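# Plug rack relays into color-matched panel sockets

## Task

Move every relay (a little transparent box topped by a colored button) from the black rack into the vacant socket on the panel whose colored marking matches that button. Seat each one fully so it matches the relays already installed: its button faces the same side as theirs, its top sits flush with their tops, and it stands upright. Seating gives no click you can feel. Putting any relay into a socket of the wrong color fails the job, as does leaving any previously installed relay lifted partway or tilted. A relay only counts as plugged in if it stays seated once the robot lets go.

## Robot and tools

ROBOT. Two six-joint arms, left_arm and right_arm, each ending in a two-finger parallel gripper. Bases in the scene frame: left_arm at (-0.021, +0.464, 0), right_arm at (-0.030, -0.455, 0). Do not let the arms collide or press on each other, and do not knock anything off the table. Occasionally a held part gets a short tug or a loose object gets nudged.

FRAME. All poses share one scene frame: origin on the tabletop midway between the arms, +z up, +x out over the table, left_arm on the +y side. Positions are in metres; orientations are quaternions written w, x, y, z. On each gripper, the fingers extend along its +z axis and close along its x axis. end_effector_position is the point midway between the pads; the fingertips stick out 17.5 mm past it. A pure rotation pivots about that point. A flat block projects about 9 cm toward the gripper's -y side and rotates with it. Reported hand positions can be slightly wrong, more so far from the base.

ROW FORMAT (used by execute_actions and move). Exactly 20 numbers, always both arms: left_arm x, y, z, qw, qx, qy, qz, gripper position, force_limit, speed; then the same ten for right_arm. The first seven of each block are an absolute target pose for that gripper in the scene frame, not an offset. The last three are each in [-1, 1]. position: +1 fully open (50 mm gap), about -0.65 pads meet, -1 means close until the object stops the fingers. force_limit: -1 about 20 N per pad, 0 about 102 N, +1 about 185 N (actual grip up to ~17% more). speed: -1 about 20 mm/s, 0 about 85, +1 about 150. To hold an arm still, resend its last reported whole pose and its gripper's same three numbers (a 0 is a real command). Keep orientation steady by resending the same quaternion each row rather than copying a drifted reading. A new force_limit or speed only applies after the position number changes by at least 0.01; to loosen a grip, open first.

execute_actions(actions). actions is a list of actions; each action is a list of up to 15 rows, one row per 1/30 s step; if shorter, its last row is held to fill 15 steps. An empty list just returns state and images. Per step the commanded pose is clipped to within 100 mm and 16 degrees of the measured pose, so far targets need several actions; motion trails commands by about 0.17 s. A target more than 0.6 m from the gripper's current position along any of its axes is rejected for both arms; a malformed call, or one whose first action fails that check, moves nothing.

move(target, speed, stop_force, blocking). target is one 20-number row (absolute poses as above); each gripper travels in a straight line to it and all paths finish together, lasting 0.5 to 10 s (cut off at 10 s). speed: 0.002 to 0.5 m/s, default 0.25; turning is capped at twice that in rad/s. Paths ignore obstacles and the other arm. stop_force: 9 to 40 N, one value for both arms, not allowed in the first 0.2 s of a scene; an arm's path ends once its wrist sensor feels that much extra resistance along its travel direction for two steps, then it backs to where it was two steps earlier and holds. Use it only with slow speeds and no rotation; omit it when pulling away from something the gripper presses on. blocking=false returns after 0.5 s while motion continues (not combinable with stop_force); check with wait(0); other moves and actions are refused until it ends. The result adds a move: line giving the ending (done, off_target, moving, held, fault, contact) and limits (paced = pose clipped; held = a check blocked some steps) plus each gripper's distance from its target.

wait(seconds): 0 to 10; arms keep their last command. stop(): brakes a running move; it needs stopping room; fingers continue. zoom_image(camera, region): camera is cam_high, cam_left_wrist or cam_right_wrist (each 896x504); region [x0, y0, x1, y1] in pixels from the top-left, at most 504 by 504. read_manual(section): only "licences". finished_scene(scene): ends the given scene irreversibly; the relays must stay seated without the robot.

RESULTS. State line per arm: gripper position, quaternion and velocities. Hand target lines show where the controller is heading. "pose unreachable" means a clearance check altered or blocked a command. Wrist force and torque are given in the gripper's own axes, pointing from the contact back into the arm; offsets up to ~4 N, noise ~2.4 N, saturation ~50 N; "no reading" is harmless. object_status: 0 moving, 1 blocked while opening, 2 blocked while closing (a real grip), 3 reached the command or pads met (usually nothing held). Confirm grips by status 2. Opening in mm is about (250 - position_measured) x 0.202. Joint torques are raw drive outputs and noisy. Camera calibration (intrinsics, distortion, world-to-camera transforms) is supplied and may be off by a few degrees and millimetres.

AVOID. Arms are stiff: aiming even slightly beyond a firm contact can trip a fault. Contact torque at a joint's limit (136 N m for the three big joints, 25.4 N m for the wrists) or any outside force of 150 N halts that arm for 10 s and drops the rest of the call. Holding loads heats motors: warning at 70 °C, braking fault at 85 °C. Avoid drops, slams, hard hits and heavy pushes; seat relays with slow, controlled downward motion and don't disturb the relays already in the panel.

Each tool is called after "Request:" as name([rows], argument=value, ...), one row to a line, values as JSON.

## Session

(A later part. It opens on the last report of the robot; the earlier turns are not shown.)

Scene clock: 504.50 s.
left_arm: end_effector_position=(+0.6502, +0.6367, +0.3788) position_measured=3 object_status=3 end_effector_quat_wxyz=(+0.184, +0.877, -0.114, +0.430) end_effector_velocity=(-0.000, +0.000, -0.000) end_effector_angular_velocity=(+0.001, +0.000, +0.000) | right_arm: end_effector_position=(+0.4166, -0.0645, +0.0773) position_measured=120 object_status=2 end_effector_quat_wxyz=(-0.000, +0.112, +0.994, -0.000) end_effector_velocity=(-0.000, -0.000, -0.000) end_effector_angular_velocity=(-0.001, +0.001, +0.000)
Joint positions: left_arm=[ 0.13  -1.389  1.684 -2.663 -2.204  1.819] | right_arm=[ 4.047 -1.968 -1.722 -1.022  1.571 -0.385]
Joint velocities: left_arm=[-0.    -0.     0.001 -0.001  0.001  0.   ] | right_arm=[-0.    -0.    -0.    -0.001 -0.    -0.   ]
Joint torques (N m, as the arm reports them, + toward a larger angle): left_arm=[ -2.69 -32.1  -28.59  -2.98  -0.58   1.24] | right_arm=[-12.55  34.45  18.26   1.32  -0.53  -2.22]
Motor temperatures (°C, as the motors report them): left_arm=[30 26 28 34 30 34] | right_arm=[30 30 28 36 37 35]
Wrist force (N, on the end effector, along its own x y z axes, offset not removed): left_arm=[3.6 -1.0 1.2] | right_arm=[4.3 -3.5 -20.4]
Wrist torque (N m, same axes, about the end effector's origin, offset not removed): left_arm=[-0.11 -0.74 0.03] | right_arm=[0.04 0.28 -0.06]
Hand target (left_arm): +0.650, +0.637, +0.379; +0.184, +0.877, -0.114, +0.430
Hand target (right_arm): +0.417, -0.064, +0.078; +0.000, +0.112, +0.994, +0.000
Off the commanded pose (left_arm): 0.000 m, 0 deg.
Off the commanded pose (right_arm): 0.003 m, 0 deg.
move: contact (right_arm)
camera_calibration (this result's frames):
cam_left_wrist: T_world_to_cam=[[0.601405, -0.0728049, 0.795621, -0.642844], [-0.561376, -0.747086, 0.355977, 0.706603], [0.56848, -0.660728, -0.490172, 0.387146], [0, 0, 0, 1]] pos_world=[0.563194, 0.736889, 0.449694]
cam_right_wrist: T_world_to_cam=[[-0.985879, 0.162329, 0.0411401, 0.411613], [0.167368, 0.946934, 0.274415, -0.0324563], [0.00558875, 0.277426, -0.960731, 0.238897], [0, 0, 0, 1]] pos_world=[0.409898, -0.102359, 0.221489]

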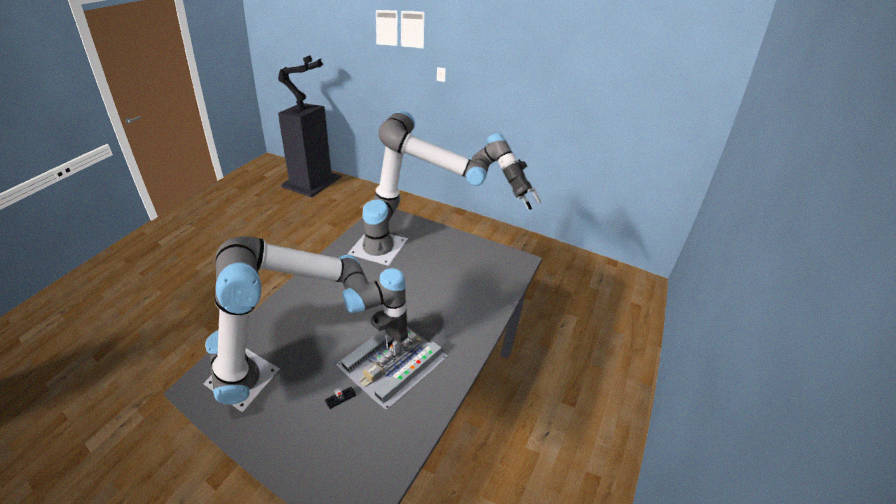

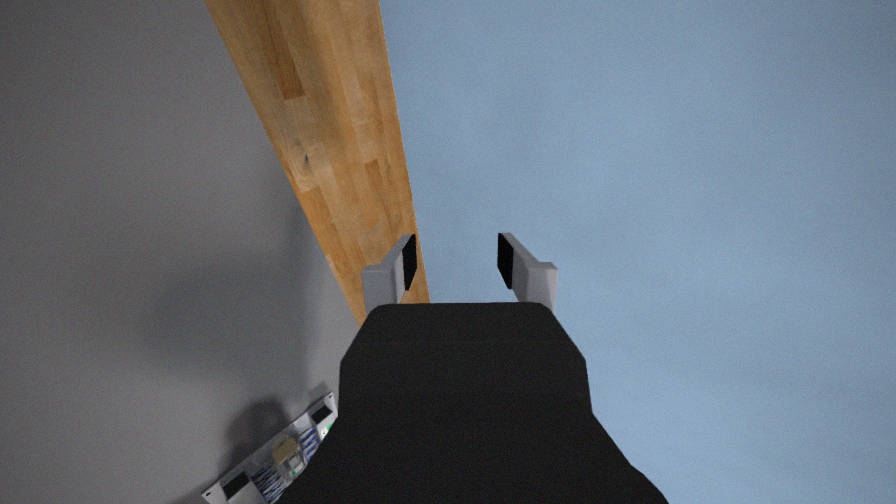

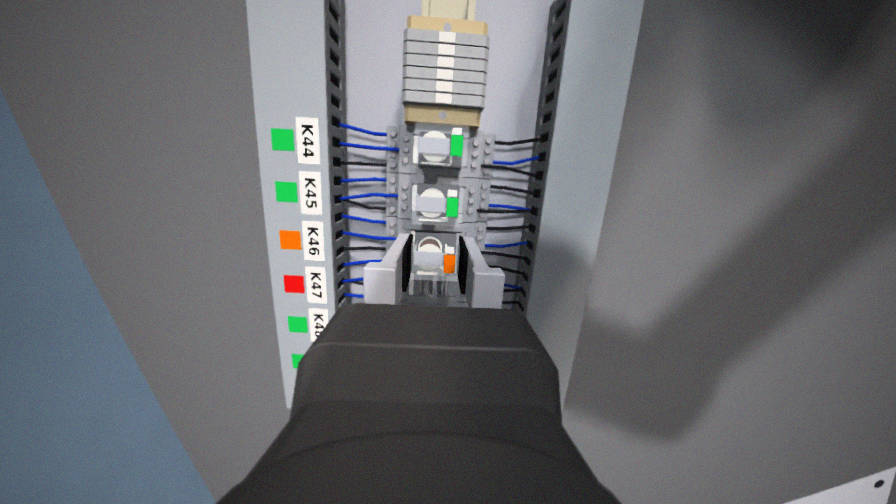

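Request:
move(target=[0.6502,0.6367,0.3788,0.184,0.877,-0.114,0.430,1,0,0, 0.4165,-0.0647,0.070,0,0.1123,0.9937,0,-1,-0.4,-0.5], speed=0.003, stop_force=40)

Scene clock: 508.93 s.
left_arm: end_effector_position=(+0.6502, +0.6367, +0.3788) position_measured=3 object_status=3 end_effector_quat_wxyz=(+0.184, +0.877, -0.114, +0.430) end_effector_velocity=(-0.000, -0.001, -0.001) end_effector_angular_velocity=(-0.002, +0.003, -0.001) | right_arm: end_effector_position=(+0.4165, -0.0647, +0.0720) position_measured=120 object_status=2 end_effector_quat_wxyz=(-0.000, +0.112, +0.994, +0.000) end_effector_velocity=(-0.000, -0.001, +0.000) end_effector_angular_velocity=(-0.002, +0.001, +0.000)
Joint positions: left_arm=[ 0.13  -1.389  1.684 -2.663 -2.204  1.819] | right_arm=[ 4.047 -1.974 -1.729 -1.01   1.571 -0.385]
Joint velocities: left_arm=[-0.    -0.     0.002  0.001 -0.001 -0.   ] | right_arm=[ 0.     0.     0.    -0.004 -0.    -0.   ]
Joint torques (N m, as the arm reports them, + toward a larger angle): left_arm=[ -2.25 -31.97 -28.36  -2.94  -0.83   1.13] | right_arm=[-12.17  12.27   7.07   0.99  -2.37  -2.71]
Motor temperatures (°C, as the motors report them): left_arm=[30 26 28 34 30 34] | right_arm=[30 30 28 36 37 35]
Wrist force (N, on the end effector, along its own x y z axes, offset not removed): left_arm=[2.7 -0.6 0.1] | right_arm=[11.6 -9.1 -50.0]
Wrist torque (N m, same axes, about the end effector's origin, offset not removed): left_arm=[-0.07 -0.58 0.05] | right_arm=[0.75 0.13 0.01]
Hand target (left_arm): +0.650, +0.637, +0.379; +0.184, +0.877, -0.114, +0.430
Hand target (right_arm): +0.417, -0.065, +0.072; +0.000, +0.112, +0.994, +0.000
Off the commanded pose (left_arm): 0.000 m, 0 deg.
Off the commanded pose (right_arm): 0.002 m, 0 deg.
move: contact (right_arm)
camera_calibration (this result's frames):
cam_left_wrist: T_world_to_cam=[[0.601405, -0.0728048, 0.795621, -0.642844], [-0.561376, -0.747086, 0.355977, 0.706603], [0.56848, -0.660728, -0.490172, 0.387146], [0, 0, 0, 1]] pos_world=[0.563194, 0.736889, 0.449694]
cam_right_wrist: T_world_to_cam=[[-0.985868, 0.162391, 0.0411403, 0.411806], [0.167427, 0.946909, 0.274465, -0.0308452], [0.00561461, 0.277475, -0.960717, 0.233856], [0, 0, 0, 1]] pos_world=[0.409838, -0.102555, 0.216193]

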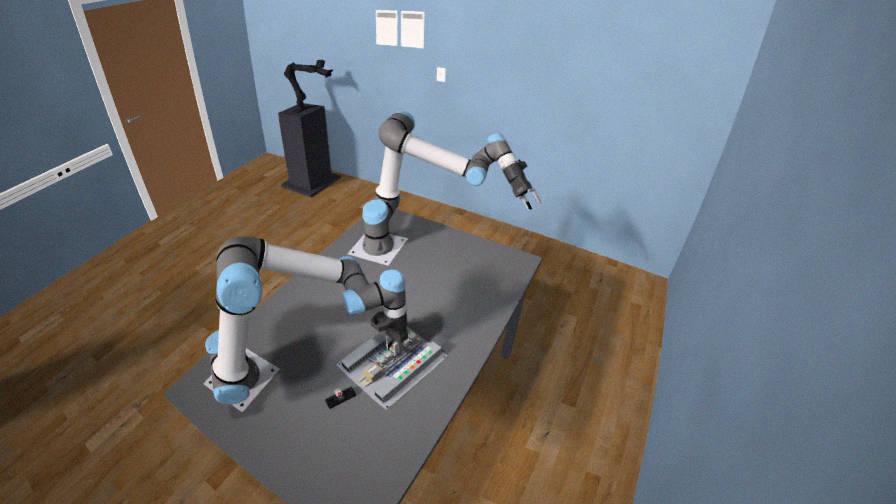

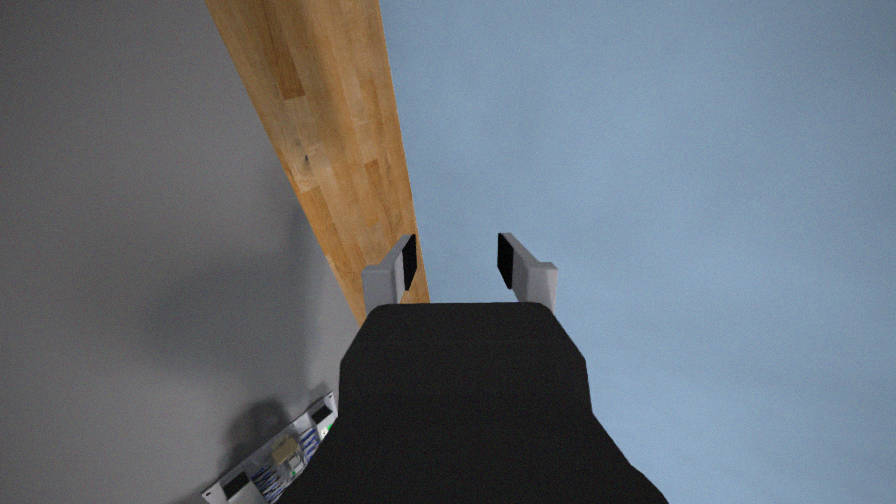

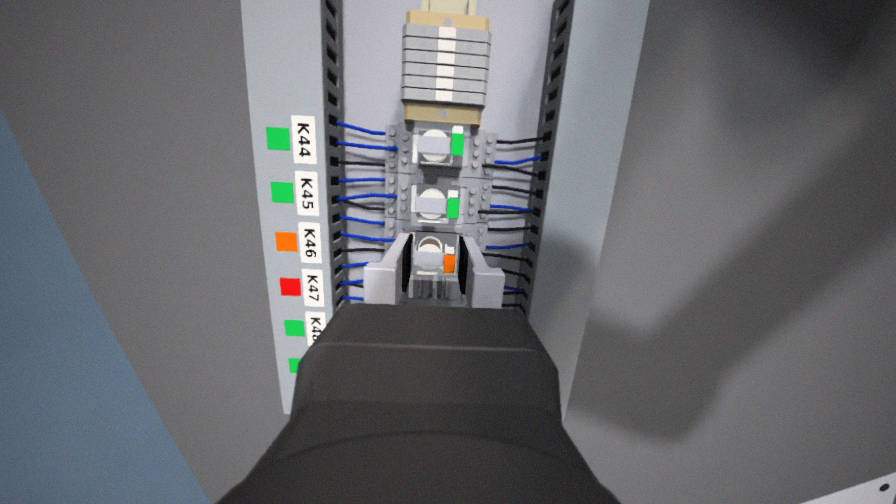

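Request:
move(target=[0.6502,0.6367,0.3788,0.184,0.877,-0.114,0.430,1,0,0,0.4165,-0.0647,0.0732,0,0.1123,0.9937,0,1,-0.4,0], speed=0.005)

Scene clock: 516.37 s.
left_arm: end_effector_position=(+0.6502, +0.6367, +0.3788) position_measured=3 object_status=3 end_effector_quat_wxyz=(+0.184, +0.877, -0.114, +0.430) end_effector_velocity=(+0.000, -0.000, +0.001) end_effector_angular_velocity=(+0.000, -0.000, -0.001) | right_arm: end_effector_position=(+0.4165, -0.0647, +0.0731) position_measured=3 object_status=3 end_effector_quat_wxyz=(+0.000, +0.112, +0.994, -0.000) end_effector_velocity=(+0.000, -0.000, +0.000) end_effector_angular_velocity=(-0.000, +0.000, +0.000)
Joint positions: left_arm=[ 0.13  -1.389  1.684 -2.663 -2.204  1.819] | right_arm=[ 4.047 -1.973 -1.727 -1.012  1.571 -0.385]
Joint velocities: left_arm=[-0.001 -0.    -0.001  0.001 -0.     0.   ] | right_arm=[-0.     0.     0.    -0.001 -0.    -0.   ]
Joint torques (N m, as the arm reports them, + toward a larger angle): left_arm=[ -2.6  -32.97 -28.03  -3.15  -0.93   1.48] | right_arm=[-1.71 53.59 34.39  1.57  0.56 -2.28]
Motor temperatures (°C, as the motors report them): left_arm=[30 26 28 34 30 34] | right_arm=[30 30 28 36 37 35]
Wrist force (N, on the end effector, along its own x y z axes, offset not removed): left_arm=[2.4 0.0 0.1] | right_arm=[1.9 1.0 0.7]
Wrist torque (N m, same axes, about the end effector's origin, offset not removed): left_arm=[0.06 -0.55 0.01] | right_arm=[0.26 -0.32 0.00]
Hand target (left_arm): +0.650, +0.637, +0.379; +0.184, +0.877, -0.114, +0.430
Hand target (right_arm): +0.417, -0.065, +0.073; +0.000, +0.112, +0.994, +0.000
Off the commanded pose (left_arm): 0.000 m, 0 deg.
Off the commanded pose (right_arm): 0.000 m, 0 deg.
move: done
camera_calibration (this result's frames):
cam_left_wrist: T_world_to_cam=[[0.601404, -0.0728051, 0.795621, -0.642844], [-0.561376, -0.747086, 0.355977, 0.706603], [0.56848, -0.660728, -0.490172, 0.387146], [0, 0, 0, 1]] pos_world=[0.563194, 0.736889, 0.449694]
cam_right_wrist: T_world_to_cam=[[-0.985873, 0.162379, 0.041074, 0.411776], [0.167398, 0.946937, 0.274386, -0.0310851], [0.00566006, 0.277386, -0.960742, 0.234899], [0, 0, 0, 1]] pos_world=[0.409833, -0.102586, 0.217294]

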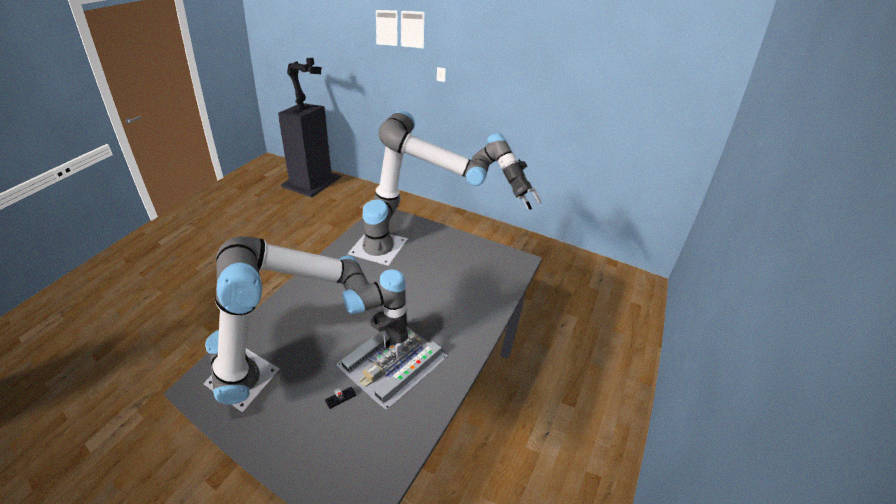

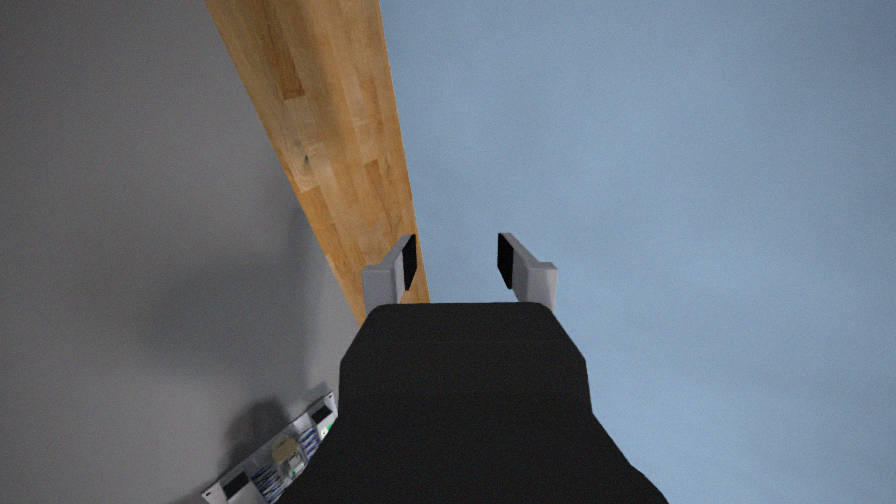

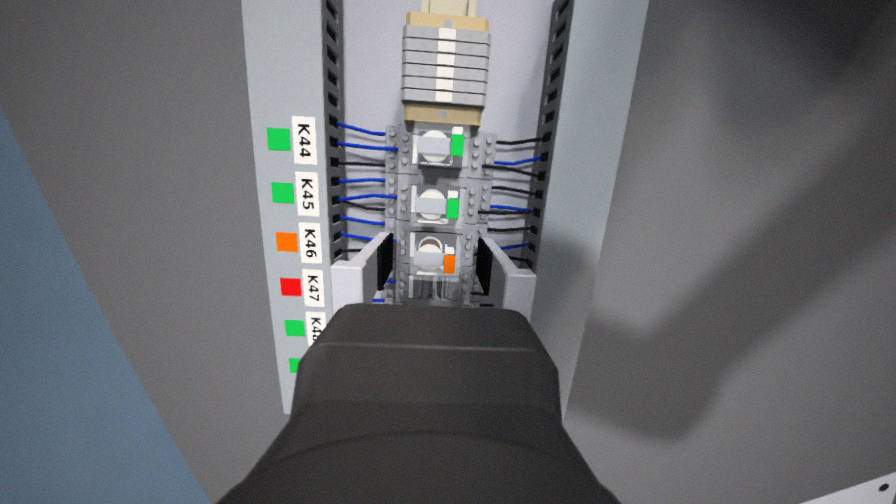

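Request:
move(target=[0.6502,0.6367,0.3788,0.184,0.877,-0.114,0.430,1,0,0,0.4165,-0.0647,0.145,0,0.1123,0.9937,0,1,-0.4,0], speed=0.15)

Request:
move(target=[0.6502,0.6367,0.3788,0.184,0.877,-0.114,0.430,1,0,0,0.351,-0.3065,0.145,0,0.975,-0.2224,0,1,-0.4,0], speed=0.4)

Request:
move(target=[0.6502,0.6367,0.3788,0.184,0.877,-0.114,0.430,1,0,0,0.351,-0.3065,0.080,0,0.975,-0.2224,0,1,-0.4,0], speed=0.15)

Scene clock: 520.43 s.
left_arm: end_effector_position=(+0.6502, +0.6367, +0.3788) position_measured=3 object_status=3 end_effector_quat_wxyz=(+0.184, +0.877, -0.114, +0.430) end_effector_velocity=(-0.000, +0.000, -0.000) end_effector_angular_velocity=(+0.000, +0.000, +0.000) | right_arm: end_effector_position=(+0.4166, -0.0646, +0.1447) position_measured=3 object_status=3 end_effector_quat_wxyz=(+0.000, +0.112, +0.994, +0.000) end_effector_velocity=(+0.000, +0.001, +0.002) end_effector_angular_velocity=(+0.002, -0.001, -0.000)
Joint positions: left_arm=[ 0.13  -1.389  1.684 -2.663 -2.204  1.819] | right_arm=[ 4.047 -1.896 -1.632 -1.184  1.571 -0.385]
Joint velocities: left_arm=[ 0.     0.     0.001 -0.     0.001  0.   ] | right_arm=[-0.     0.002  0.004 -0.003  0.    -0.   ]
Joint torques (N m, as the arm reports them, + toward a larger angle): left_arm=[ -2.23 -32.05 -27.65  -3.24  -0.87   1.22] | right_arm=[-2.43 51.38 35.44  1.68 -1.3   1.47]
Motor temperatures (°C, as the motors report them): left_arm=[30 26 28 34 30 34] | right_arm=[30 30 28 36 37 35]
Wrist force (N, on the end effector, along its own x y z axes, offset not removed): left_arm=[4.0 -0.4 1.0] | right_arm=[2.3 -1.1 -0.4]
Wrist torque (N m, same axes, about the end effector's origin, offset not removed): left_arm=[-0.02 -0.81 0.02] | right_arm=[-0.16 -0.45 0.02]
Hand target (left_arm): +0.650, +0.637, +0.379; +0.184, +0.877, -0.114, +0.430
Hand target (right_arm): +0.417, -0.065, +0.145; +0.000, +0.112, +0.994, +0.000
Off the commanded pose (left_arm): 0.000 m, 0 deg.
Off the commanded pose (right_arm): 0.000 m, 0 deg.
move: done
camera_calibration (this result's frames):
cam_left_wrist: T_world_to_cam=[[0.601404, -0.0728047, 0.795621, -0.642844], [-0.561376, -0.747086, 0.355977, 0.706603], [0.56848, -0.660728, -0.490172, 0.387146], [0, 0, 0, 1]] pos_world=[0.563194, 0.736889, 0.449694]
cam_right_wrist: T_world_to_cam=[[-0.985874, 0.162364, 0.0411043, 0.408939], [0.167391, 0.946912, 0.274479, -0.0508601], [0.00564327, 0.277482, -0.960714, 0.303652], [0, 0, 0, 1]] pos_world=[0.409963, -0.102495, 0.288873]

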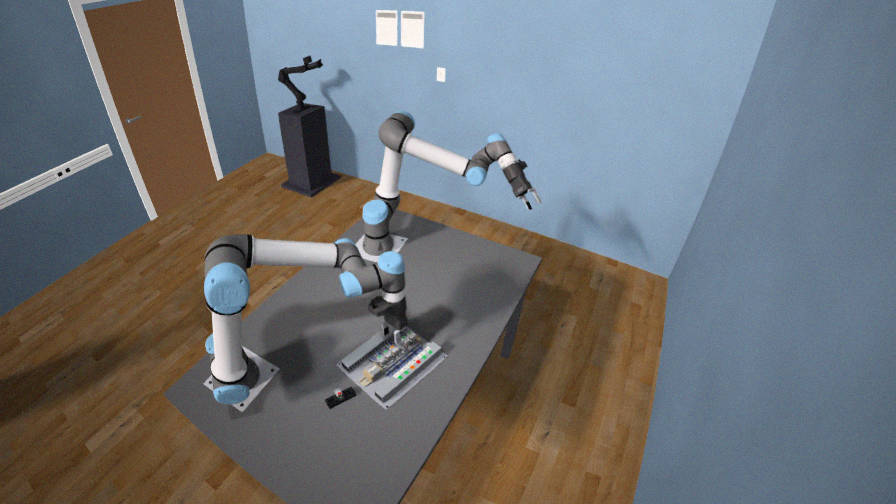

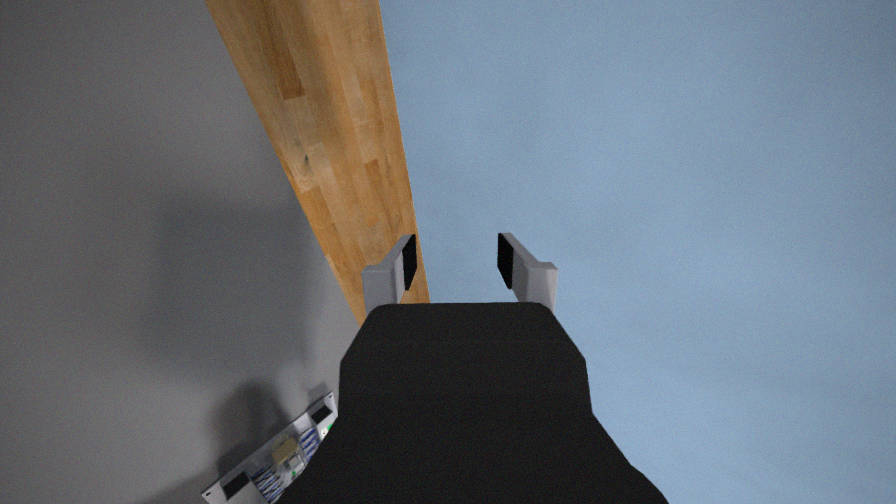

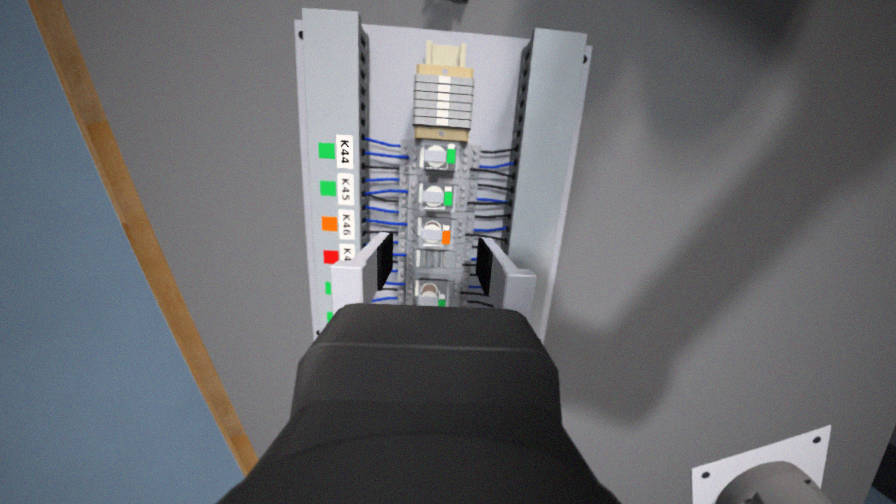

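Scene clock: 524.70 s.
left_arm: end_effector_position=(+0.6502, +0.6367, +0.3788) position_measured=3 object_status=3 end_effector_quat_wxyz=(+0.184, +0.877, -0.114, +0.430) end_effector_velocity=(+0.000, -0.000, -0.000) end_effector_angular_velocity=(+0.000, +0.000, -0.001) | right_arm: end_effector_position=(+0.3508, -0.3063, +0.1453) position_measured=3 object_status=3 end_effector_quat_wxyz=(-0.000, +0.975, -0.223, -0.000) end_effector_velocity=(-0.000, -0.001, -0.000) end_effector_angular_velocity=(+0.002, +0.002, +0.015)
Joint positions: left_arm=[ 0.13  -1.389  1.684 -2.663 -2.204  1.819] | right_arm=[ 3.762 -1.356 -2.205 -1.151  1.571 -3.586]
Joint velocities: left_arm=[-0.001  0.     0.    -0.     0.     0.   ] | right_arm=[-0.004 -0.    -0.001  0.001  0.003 -0.019]
Joint torques (N m, as the arm reports them, + toward a larger angle): left_arm=[ -3.67 -33.21 -28.27  -3.45  -1.34   1.16] | right_arm=[-10.75  22.8   16.05   1.73   1.54  -2.36]
Motor temperatures (°C, as the motors report them): left_arm=[30 26 28 34 30 34] | right_arm=[30 30 28 36 37 35]
Wrist force (N, on the end effector, along its own x y z axes, offset not removed): left_arm=[2.7 -0.6 -0.6] | right_arm=[1.0 0.6 0.8]
Wrist torque (N m, same axes, about the end effector's origin, offset not removed): left_arm=[-0.01 -0.62 0.10] | right_arm=[0.23 -0.13 0.05]
Hand target (left_arm): +0.650, +0.637, +0.379; +0.184, +0.877, -0.114, +0.430
Hand target (right_arm): +0.351, -0.306, +0.145; -0.000, +0.975, -0.222, -0.000
Off the commanded pose (left_arm): 0.000 m, 0 deg.
Off the commanded pose (right_arm): 0.000 m, 0 deg.
move: done
camera_calibration (this result's frames):
cam_left_wrist: T_world_to_cam=[[0.601404, -0.0728048, 0.795621, -0.642844], [-0.561376, -0.747086, 0.355977, 0.706603], [0.56848, -0.660728, -0.490172, 0.387146], [0, 0, 0, 1]] pos_world=[0.563194, 0.736889, 0.449694]
cam_right_wrist: T_world_to_cam=[[0.92476, -0.378338, 0.0409673, -0.452604], [-0.37453, -0.88577, 0.274113, -0.18227], [-0.0674199, -0.268833, -0.960824, 0.229947], [0, 0, 0, 1]] pos_world=[0.365787, -0.27087, 0.289443]

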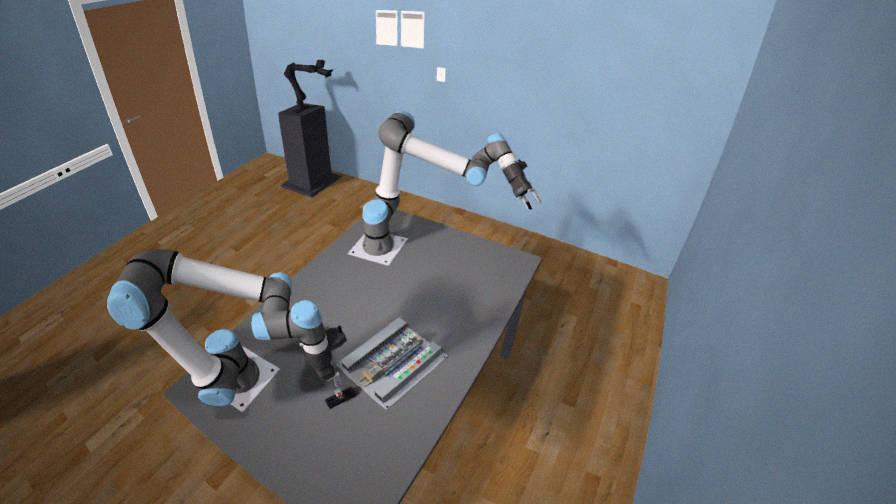

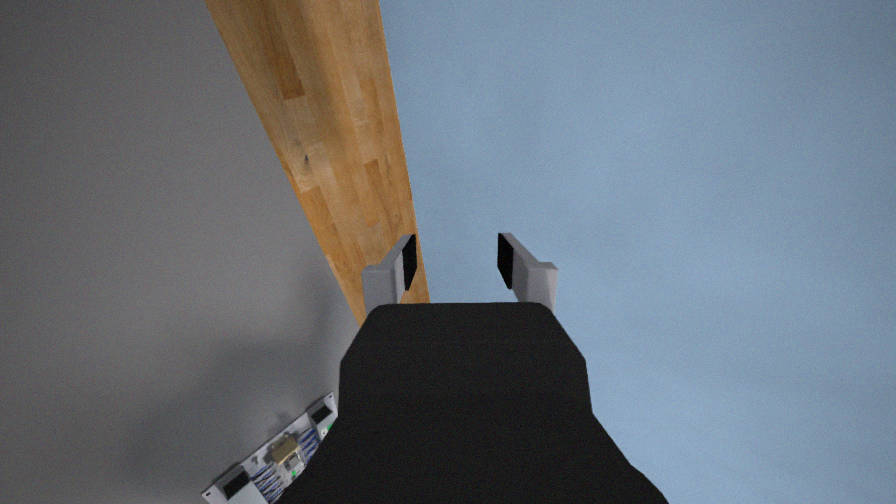

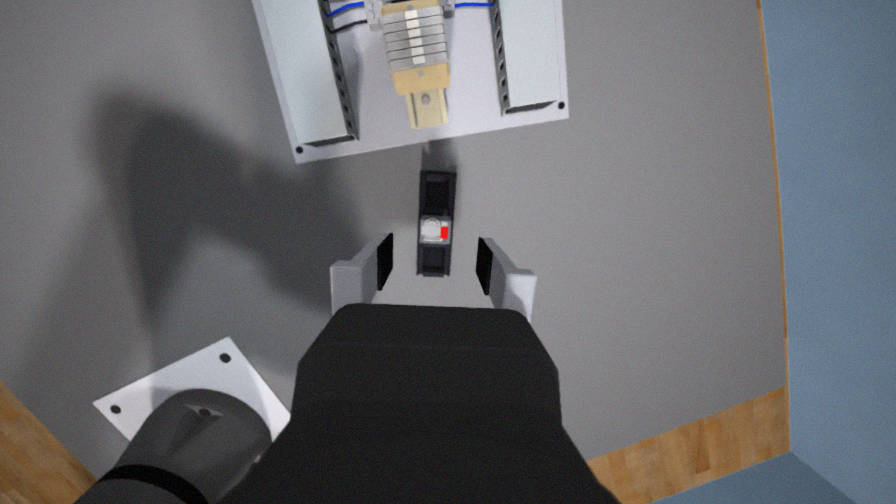

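Scene clock: 525.70 s.
left_arm: end_effector_position=(+0.6502, +0.6367, +0.3788) position_measured=3 object_status=3 end_effector_quat_wxyz=(+0.184, +0.877, -0.114, +0.430) end_effector_velocity=(-0.000, +0.000, -0.001) end_effector_angular_velocity=(-0.000, +0.001, +0.001) | right_arm: end_effector_position=(+0.3508, -0.3066, +0.0803) position_measured=3 object_status=3 end_effector_quat_wxyz=(+0.000, +0.975, -0.222, +0.000) end_effector_velocity=(+0.000, -0.000, -0.002) end_effector_angular_velocity=(-0.001, +0.001, -0.001)
Joint positions: left_arm=[ 0.13  -1.389  1.684 -2.663 -2.204  1.819] | right_arm=[ 3.761 -1.456 -2.318 -0.939  1.571 -3.588]
Joint velocities: left_arm=[ 0.     0.     0.     0.001  0.    -0.   ] | right_arm=[-0.001 -0.005 -0.003  0.006 -0.    -0.   ]
Joint torques (N m, as the arm reports them, + toward a larger angle): left_arm=[ -2.23 -32.99 -28.39  -3.2   -1.22   1.35] | right_arm=[-10.37   4.16  10.28   4.83   0.06  -2.47]
Motor temperatures (°C, as the motors report them): left_arm=[30 26 28 34 30 34] | right_arm=[30 30 28 36 37 35]
Wrist force (N, on the end effector, along its own x y z axes, offset not removed): left_arm=[4.1 0.4 0.2] | right_arm=[1.6 1.9 0.6]
Wrist torque (N m, same axes, about the end effector's origin, offset not removed): left_arm=[0.11 -0.87 0.04] | right_arm=[0.44 -0.41 -0.04]
Hand target (left_arm): +0.650, +0.637, +0.379; +0.184, +0.877, -0.114, +0.430
Hand target (right_arm): +0.351, -0.307, +0.080; +0.000, +0.975, -0.222, -0.000
Off the commanded pose (left_arm): 0.000 m, 0 deg.
Off the commanded pose (right_arm): 0.000 m, 0 deg.
move: done
camera_calibration (this result's frames):
cam_left_wrist: T_world_to_cam=[[0.601404, -0.072805, 0.795621, -0.642844], [-0.561376, -0.747086, 0.355977, 0.706603], [0.56848, -0.660728, -0.490172, 0.387146], [0, 0, 0, 1]] pos_world=[0.563194, 0.736889, 0.449694]
cam_right_wrist: T_world_to_cam=[[0.925402, -0.376743, 0.041173, -0.449823], [-0.373027, -0.88627, 0.274548, -0.165484], [-0.0669436, -0.269426, -0.960691, 0.167022], [0, 0, 0, 1]] pos_world=[0.365718, -0.271131, 0.224411]

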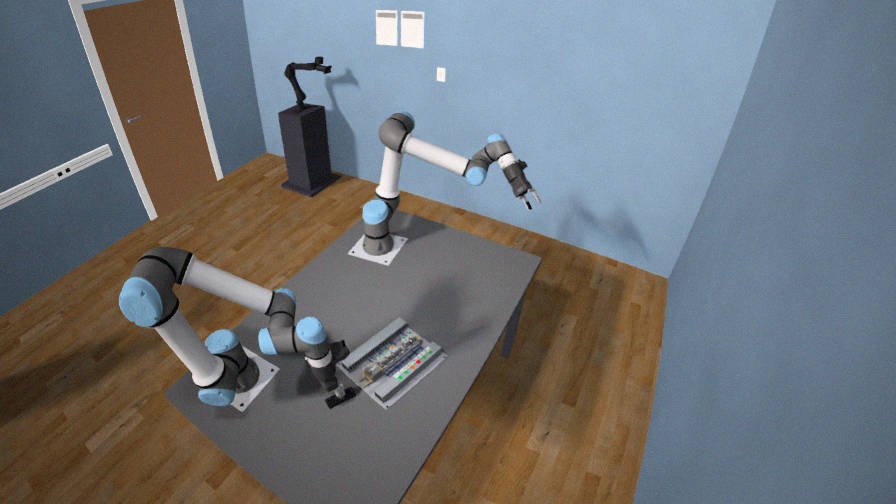

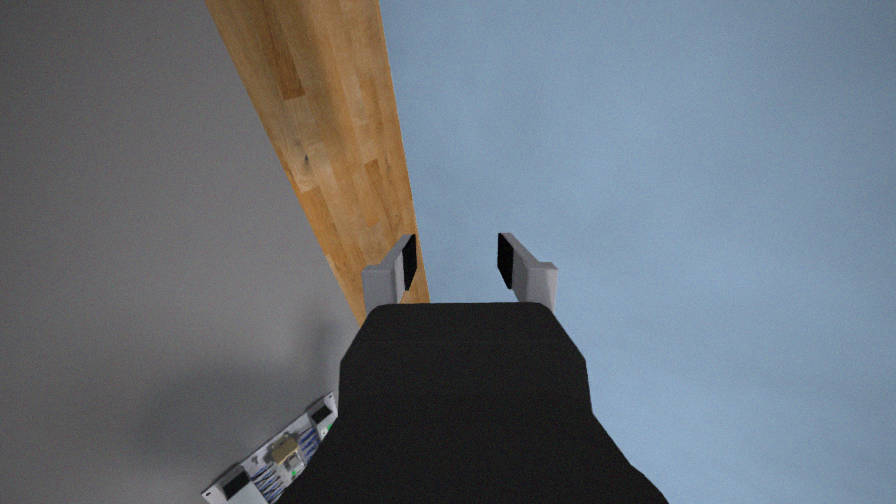

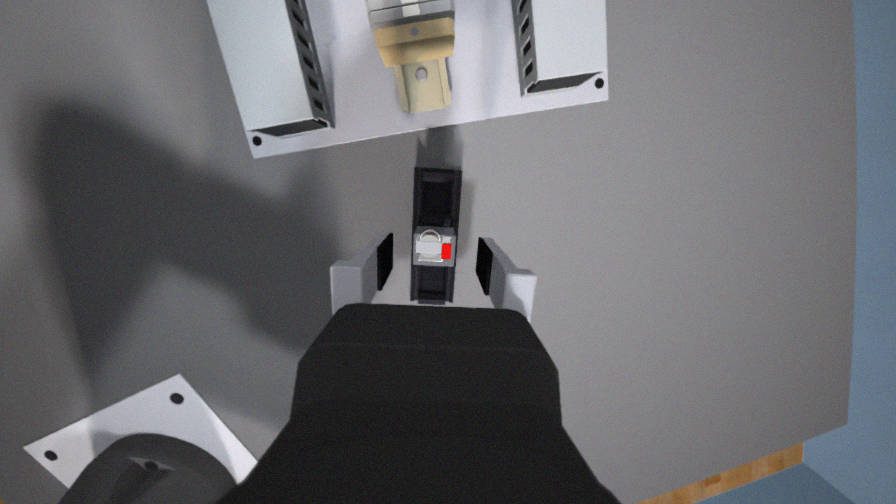

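Request:
move(target=[0.6502,0.6367,0.3788,0.184,0.877,-0.114,0.430,1,0,0,0.351,-0.3065,0.052,0,0.975,-0.2224,0,1,-0.4,0], speed=0.06)

Request:
zoom_image(camera="cam_right_wrist", region=[360,150,520,310])

Scene clock: 530.53 s.
left_arm: end_effector_position=(+0.6502, +0.6367, +0.3788) position_measured=3 object_status=3 end_effector_quat_wxyz=(+0.184, +0.877, -0.114, +0.430) end_effector_velocity=(+0.000, +0.000, +0.001) end_effector_angular_velocity=(-0.000, -0.002, -0.000) | right_arm: end_effector_position=(+0.3509, -0.3066, +0.0522) position_measured=3 object_status=3 end_effector_quat_wxyz=(+0.000, +0.975, -0.222, -0.000) end_effector_velocity=(-0.000, -0.000, -0.002) end_effector_angular_velocity=(-0.001, +0.001, +0.000)
Joint positions: left_arm=[ 0.13  -1.389  1.684 -2.663 -2.204  1.819] | right_arm=[ 3.761 -1.514 -2.359 -0.839  1.571 -3.588]
Joint velocities: left_arm=[ 0.001 -0.    -0.001 -0.    -0.001  0.   ] | right_arm=[ 0.    -0.004 -0.003  0.006  0.    -0.   ]
Joint torques (N m, as the arm reports them, + toward a larger angle): left_arm=[ -3.8  -33.64 -27.89  -3.37  -1.45   1.16] | right_arm=[1.28 4.03 6.78 4.76 0.32 2.71]
Motor temperatures (°C, as the motors report them): left_arm=[30 26 28 34 30 34] | right_arm=[30 30 28 36 37 35]
Wrist force (N, on the end effector, along its own x y z axes, offset not removed): left_arm=[3.2 -0.6 0.2] | right_arm=[1.2 0.8 1.6]
Wrist torque (N m, same axes, about the end effector's origin, offset not removed): left_arm=[-0.03 -0.73 0.07] | right_arm=[0.19 -0.26 0.08]
Hand target (left_arm): +0.650, +0.637, +0.379; +0.184, +0.877, -0.114, +0.430
Hand target (right_arm): +0.351, -0.307, +0.052; +0.000, +0.975, -0.222, -0.000
Off the commanded pose (left_arm): 0.000 m, 0 deg.
Off the commanded pose (right_arm): 0.000 m, 0 deg.
move: done
camera_calibration (this result's frames):
cam_left_wrist: T_world_to_cam=[[0.601404, -0.0728048, 0.795621, -0.642844], [-0.561376, -0.747086, 0.355977, 0.706603], [0.56848, -0.660728, -0.490172, 0.387146], [0, 0, 0, 1]] pos_world=[0.563194, 0.736889, 0.449694]
cam_right_wrist: T_world_to_cam=[[0.925366, -0.37684, 0.0411044, -0.448756], [-0.373106, -0.88626, 0.274473, -0.157666], [-0.0670031, -0.269324, -0.960716, 0.140184], [0, 0, 0, 1]] pos_world=[0.36583, -0.271088, 0.196398]

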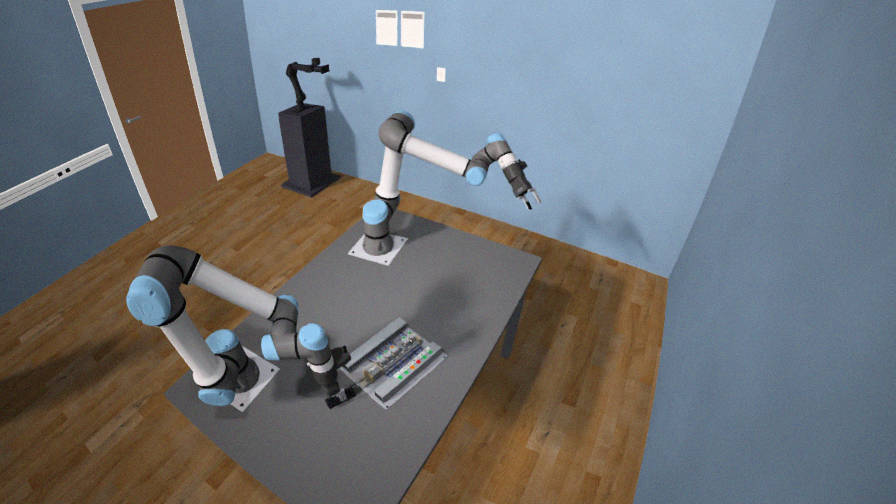

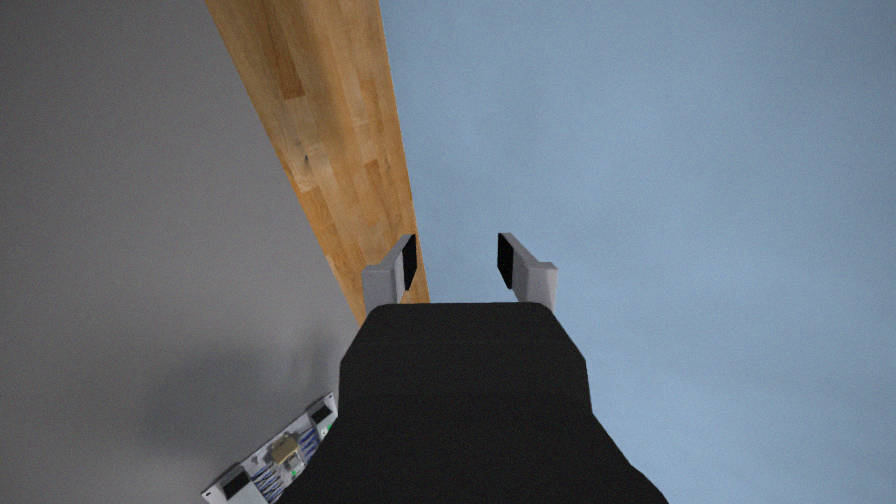

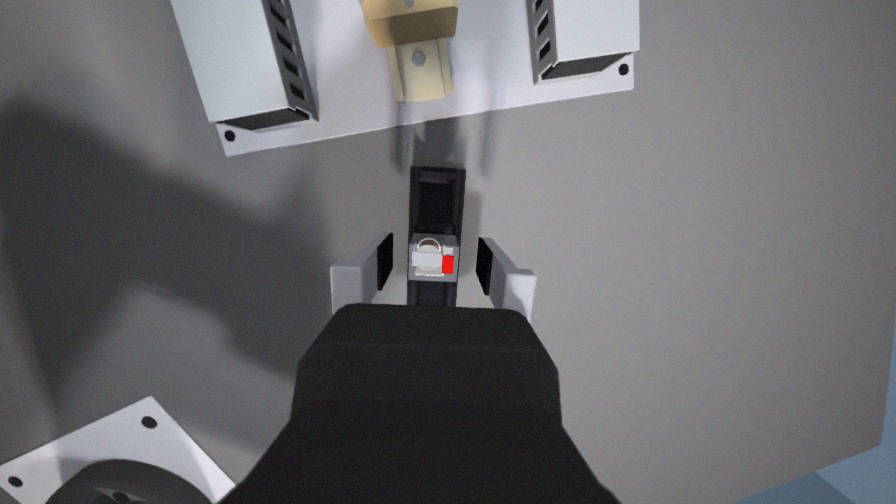

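Region (360, 150, 520, 310) of cam_right_wrist's 896x504 image, scaled by 3.150, with more detail than that image has.

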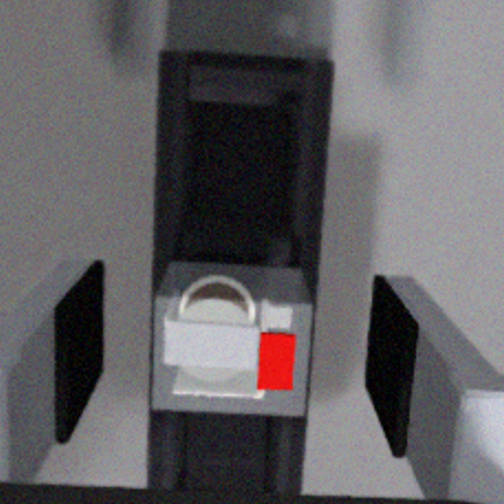

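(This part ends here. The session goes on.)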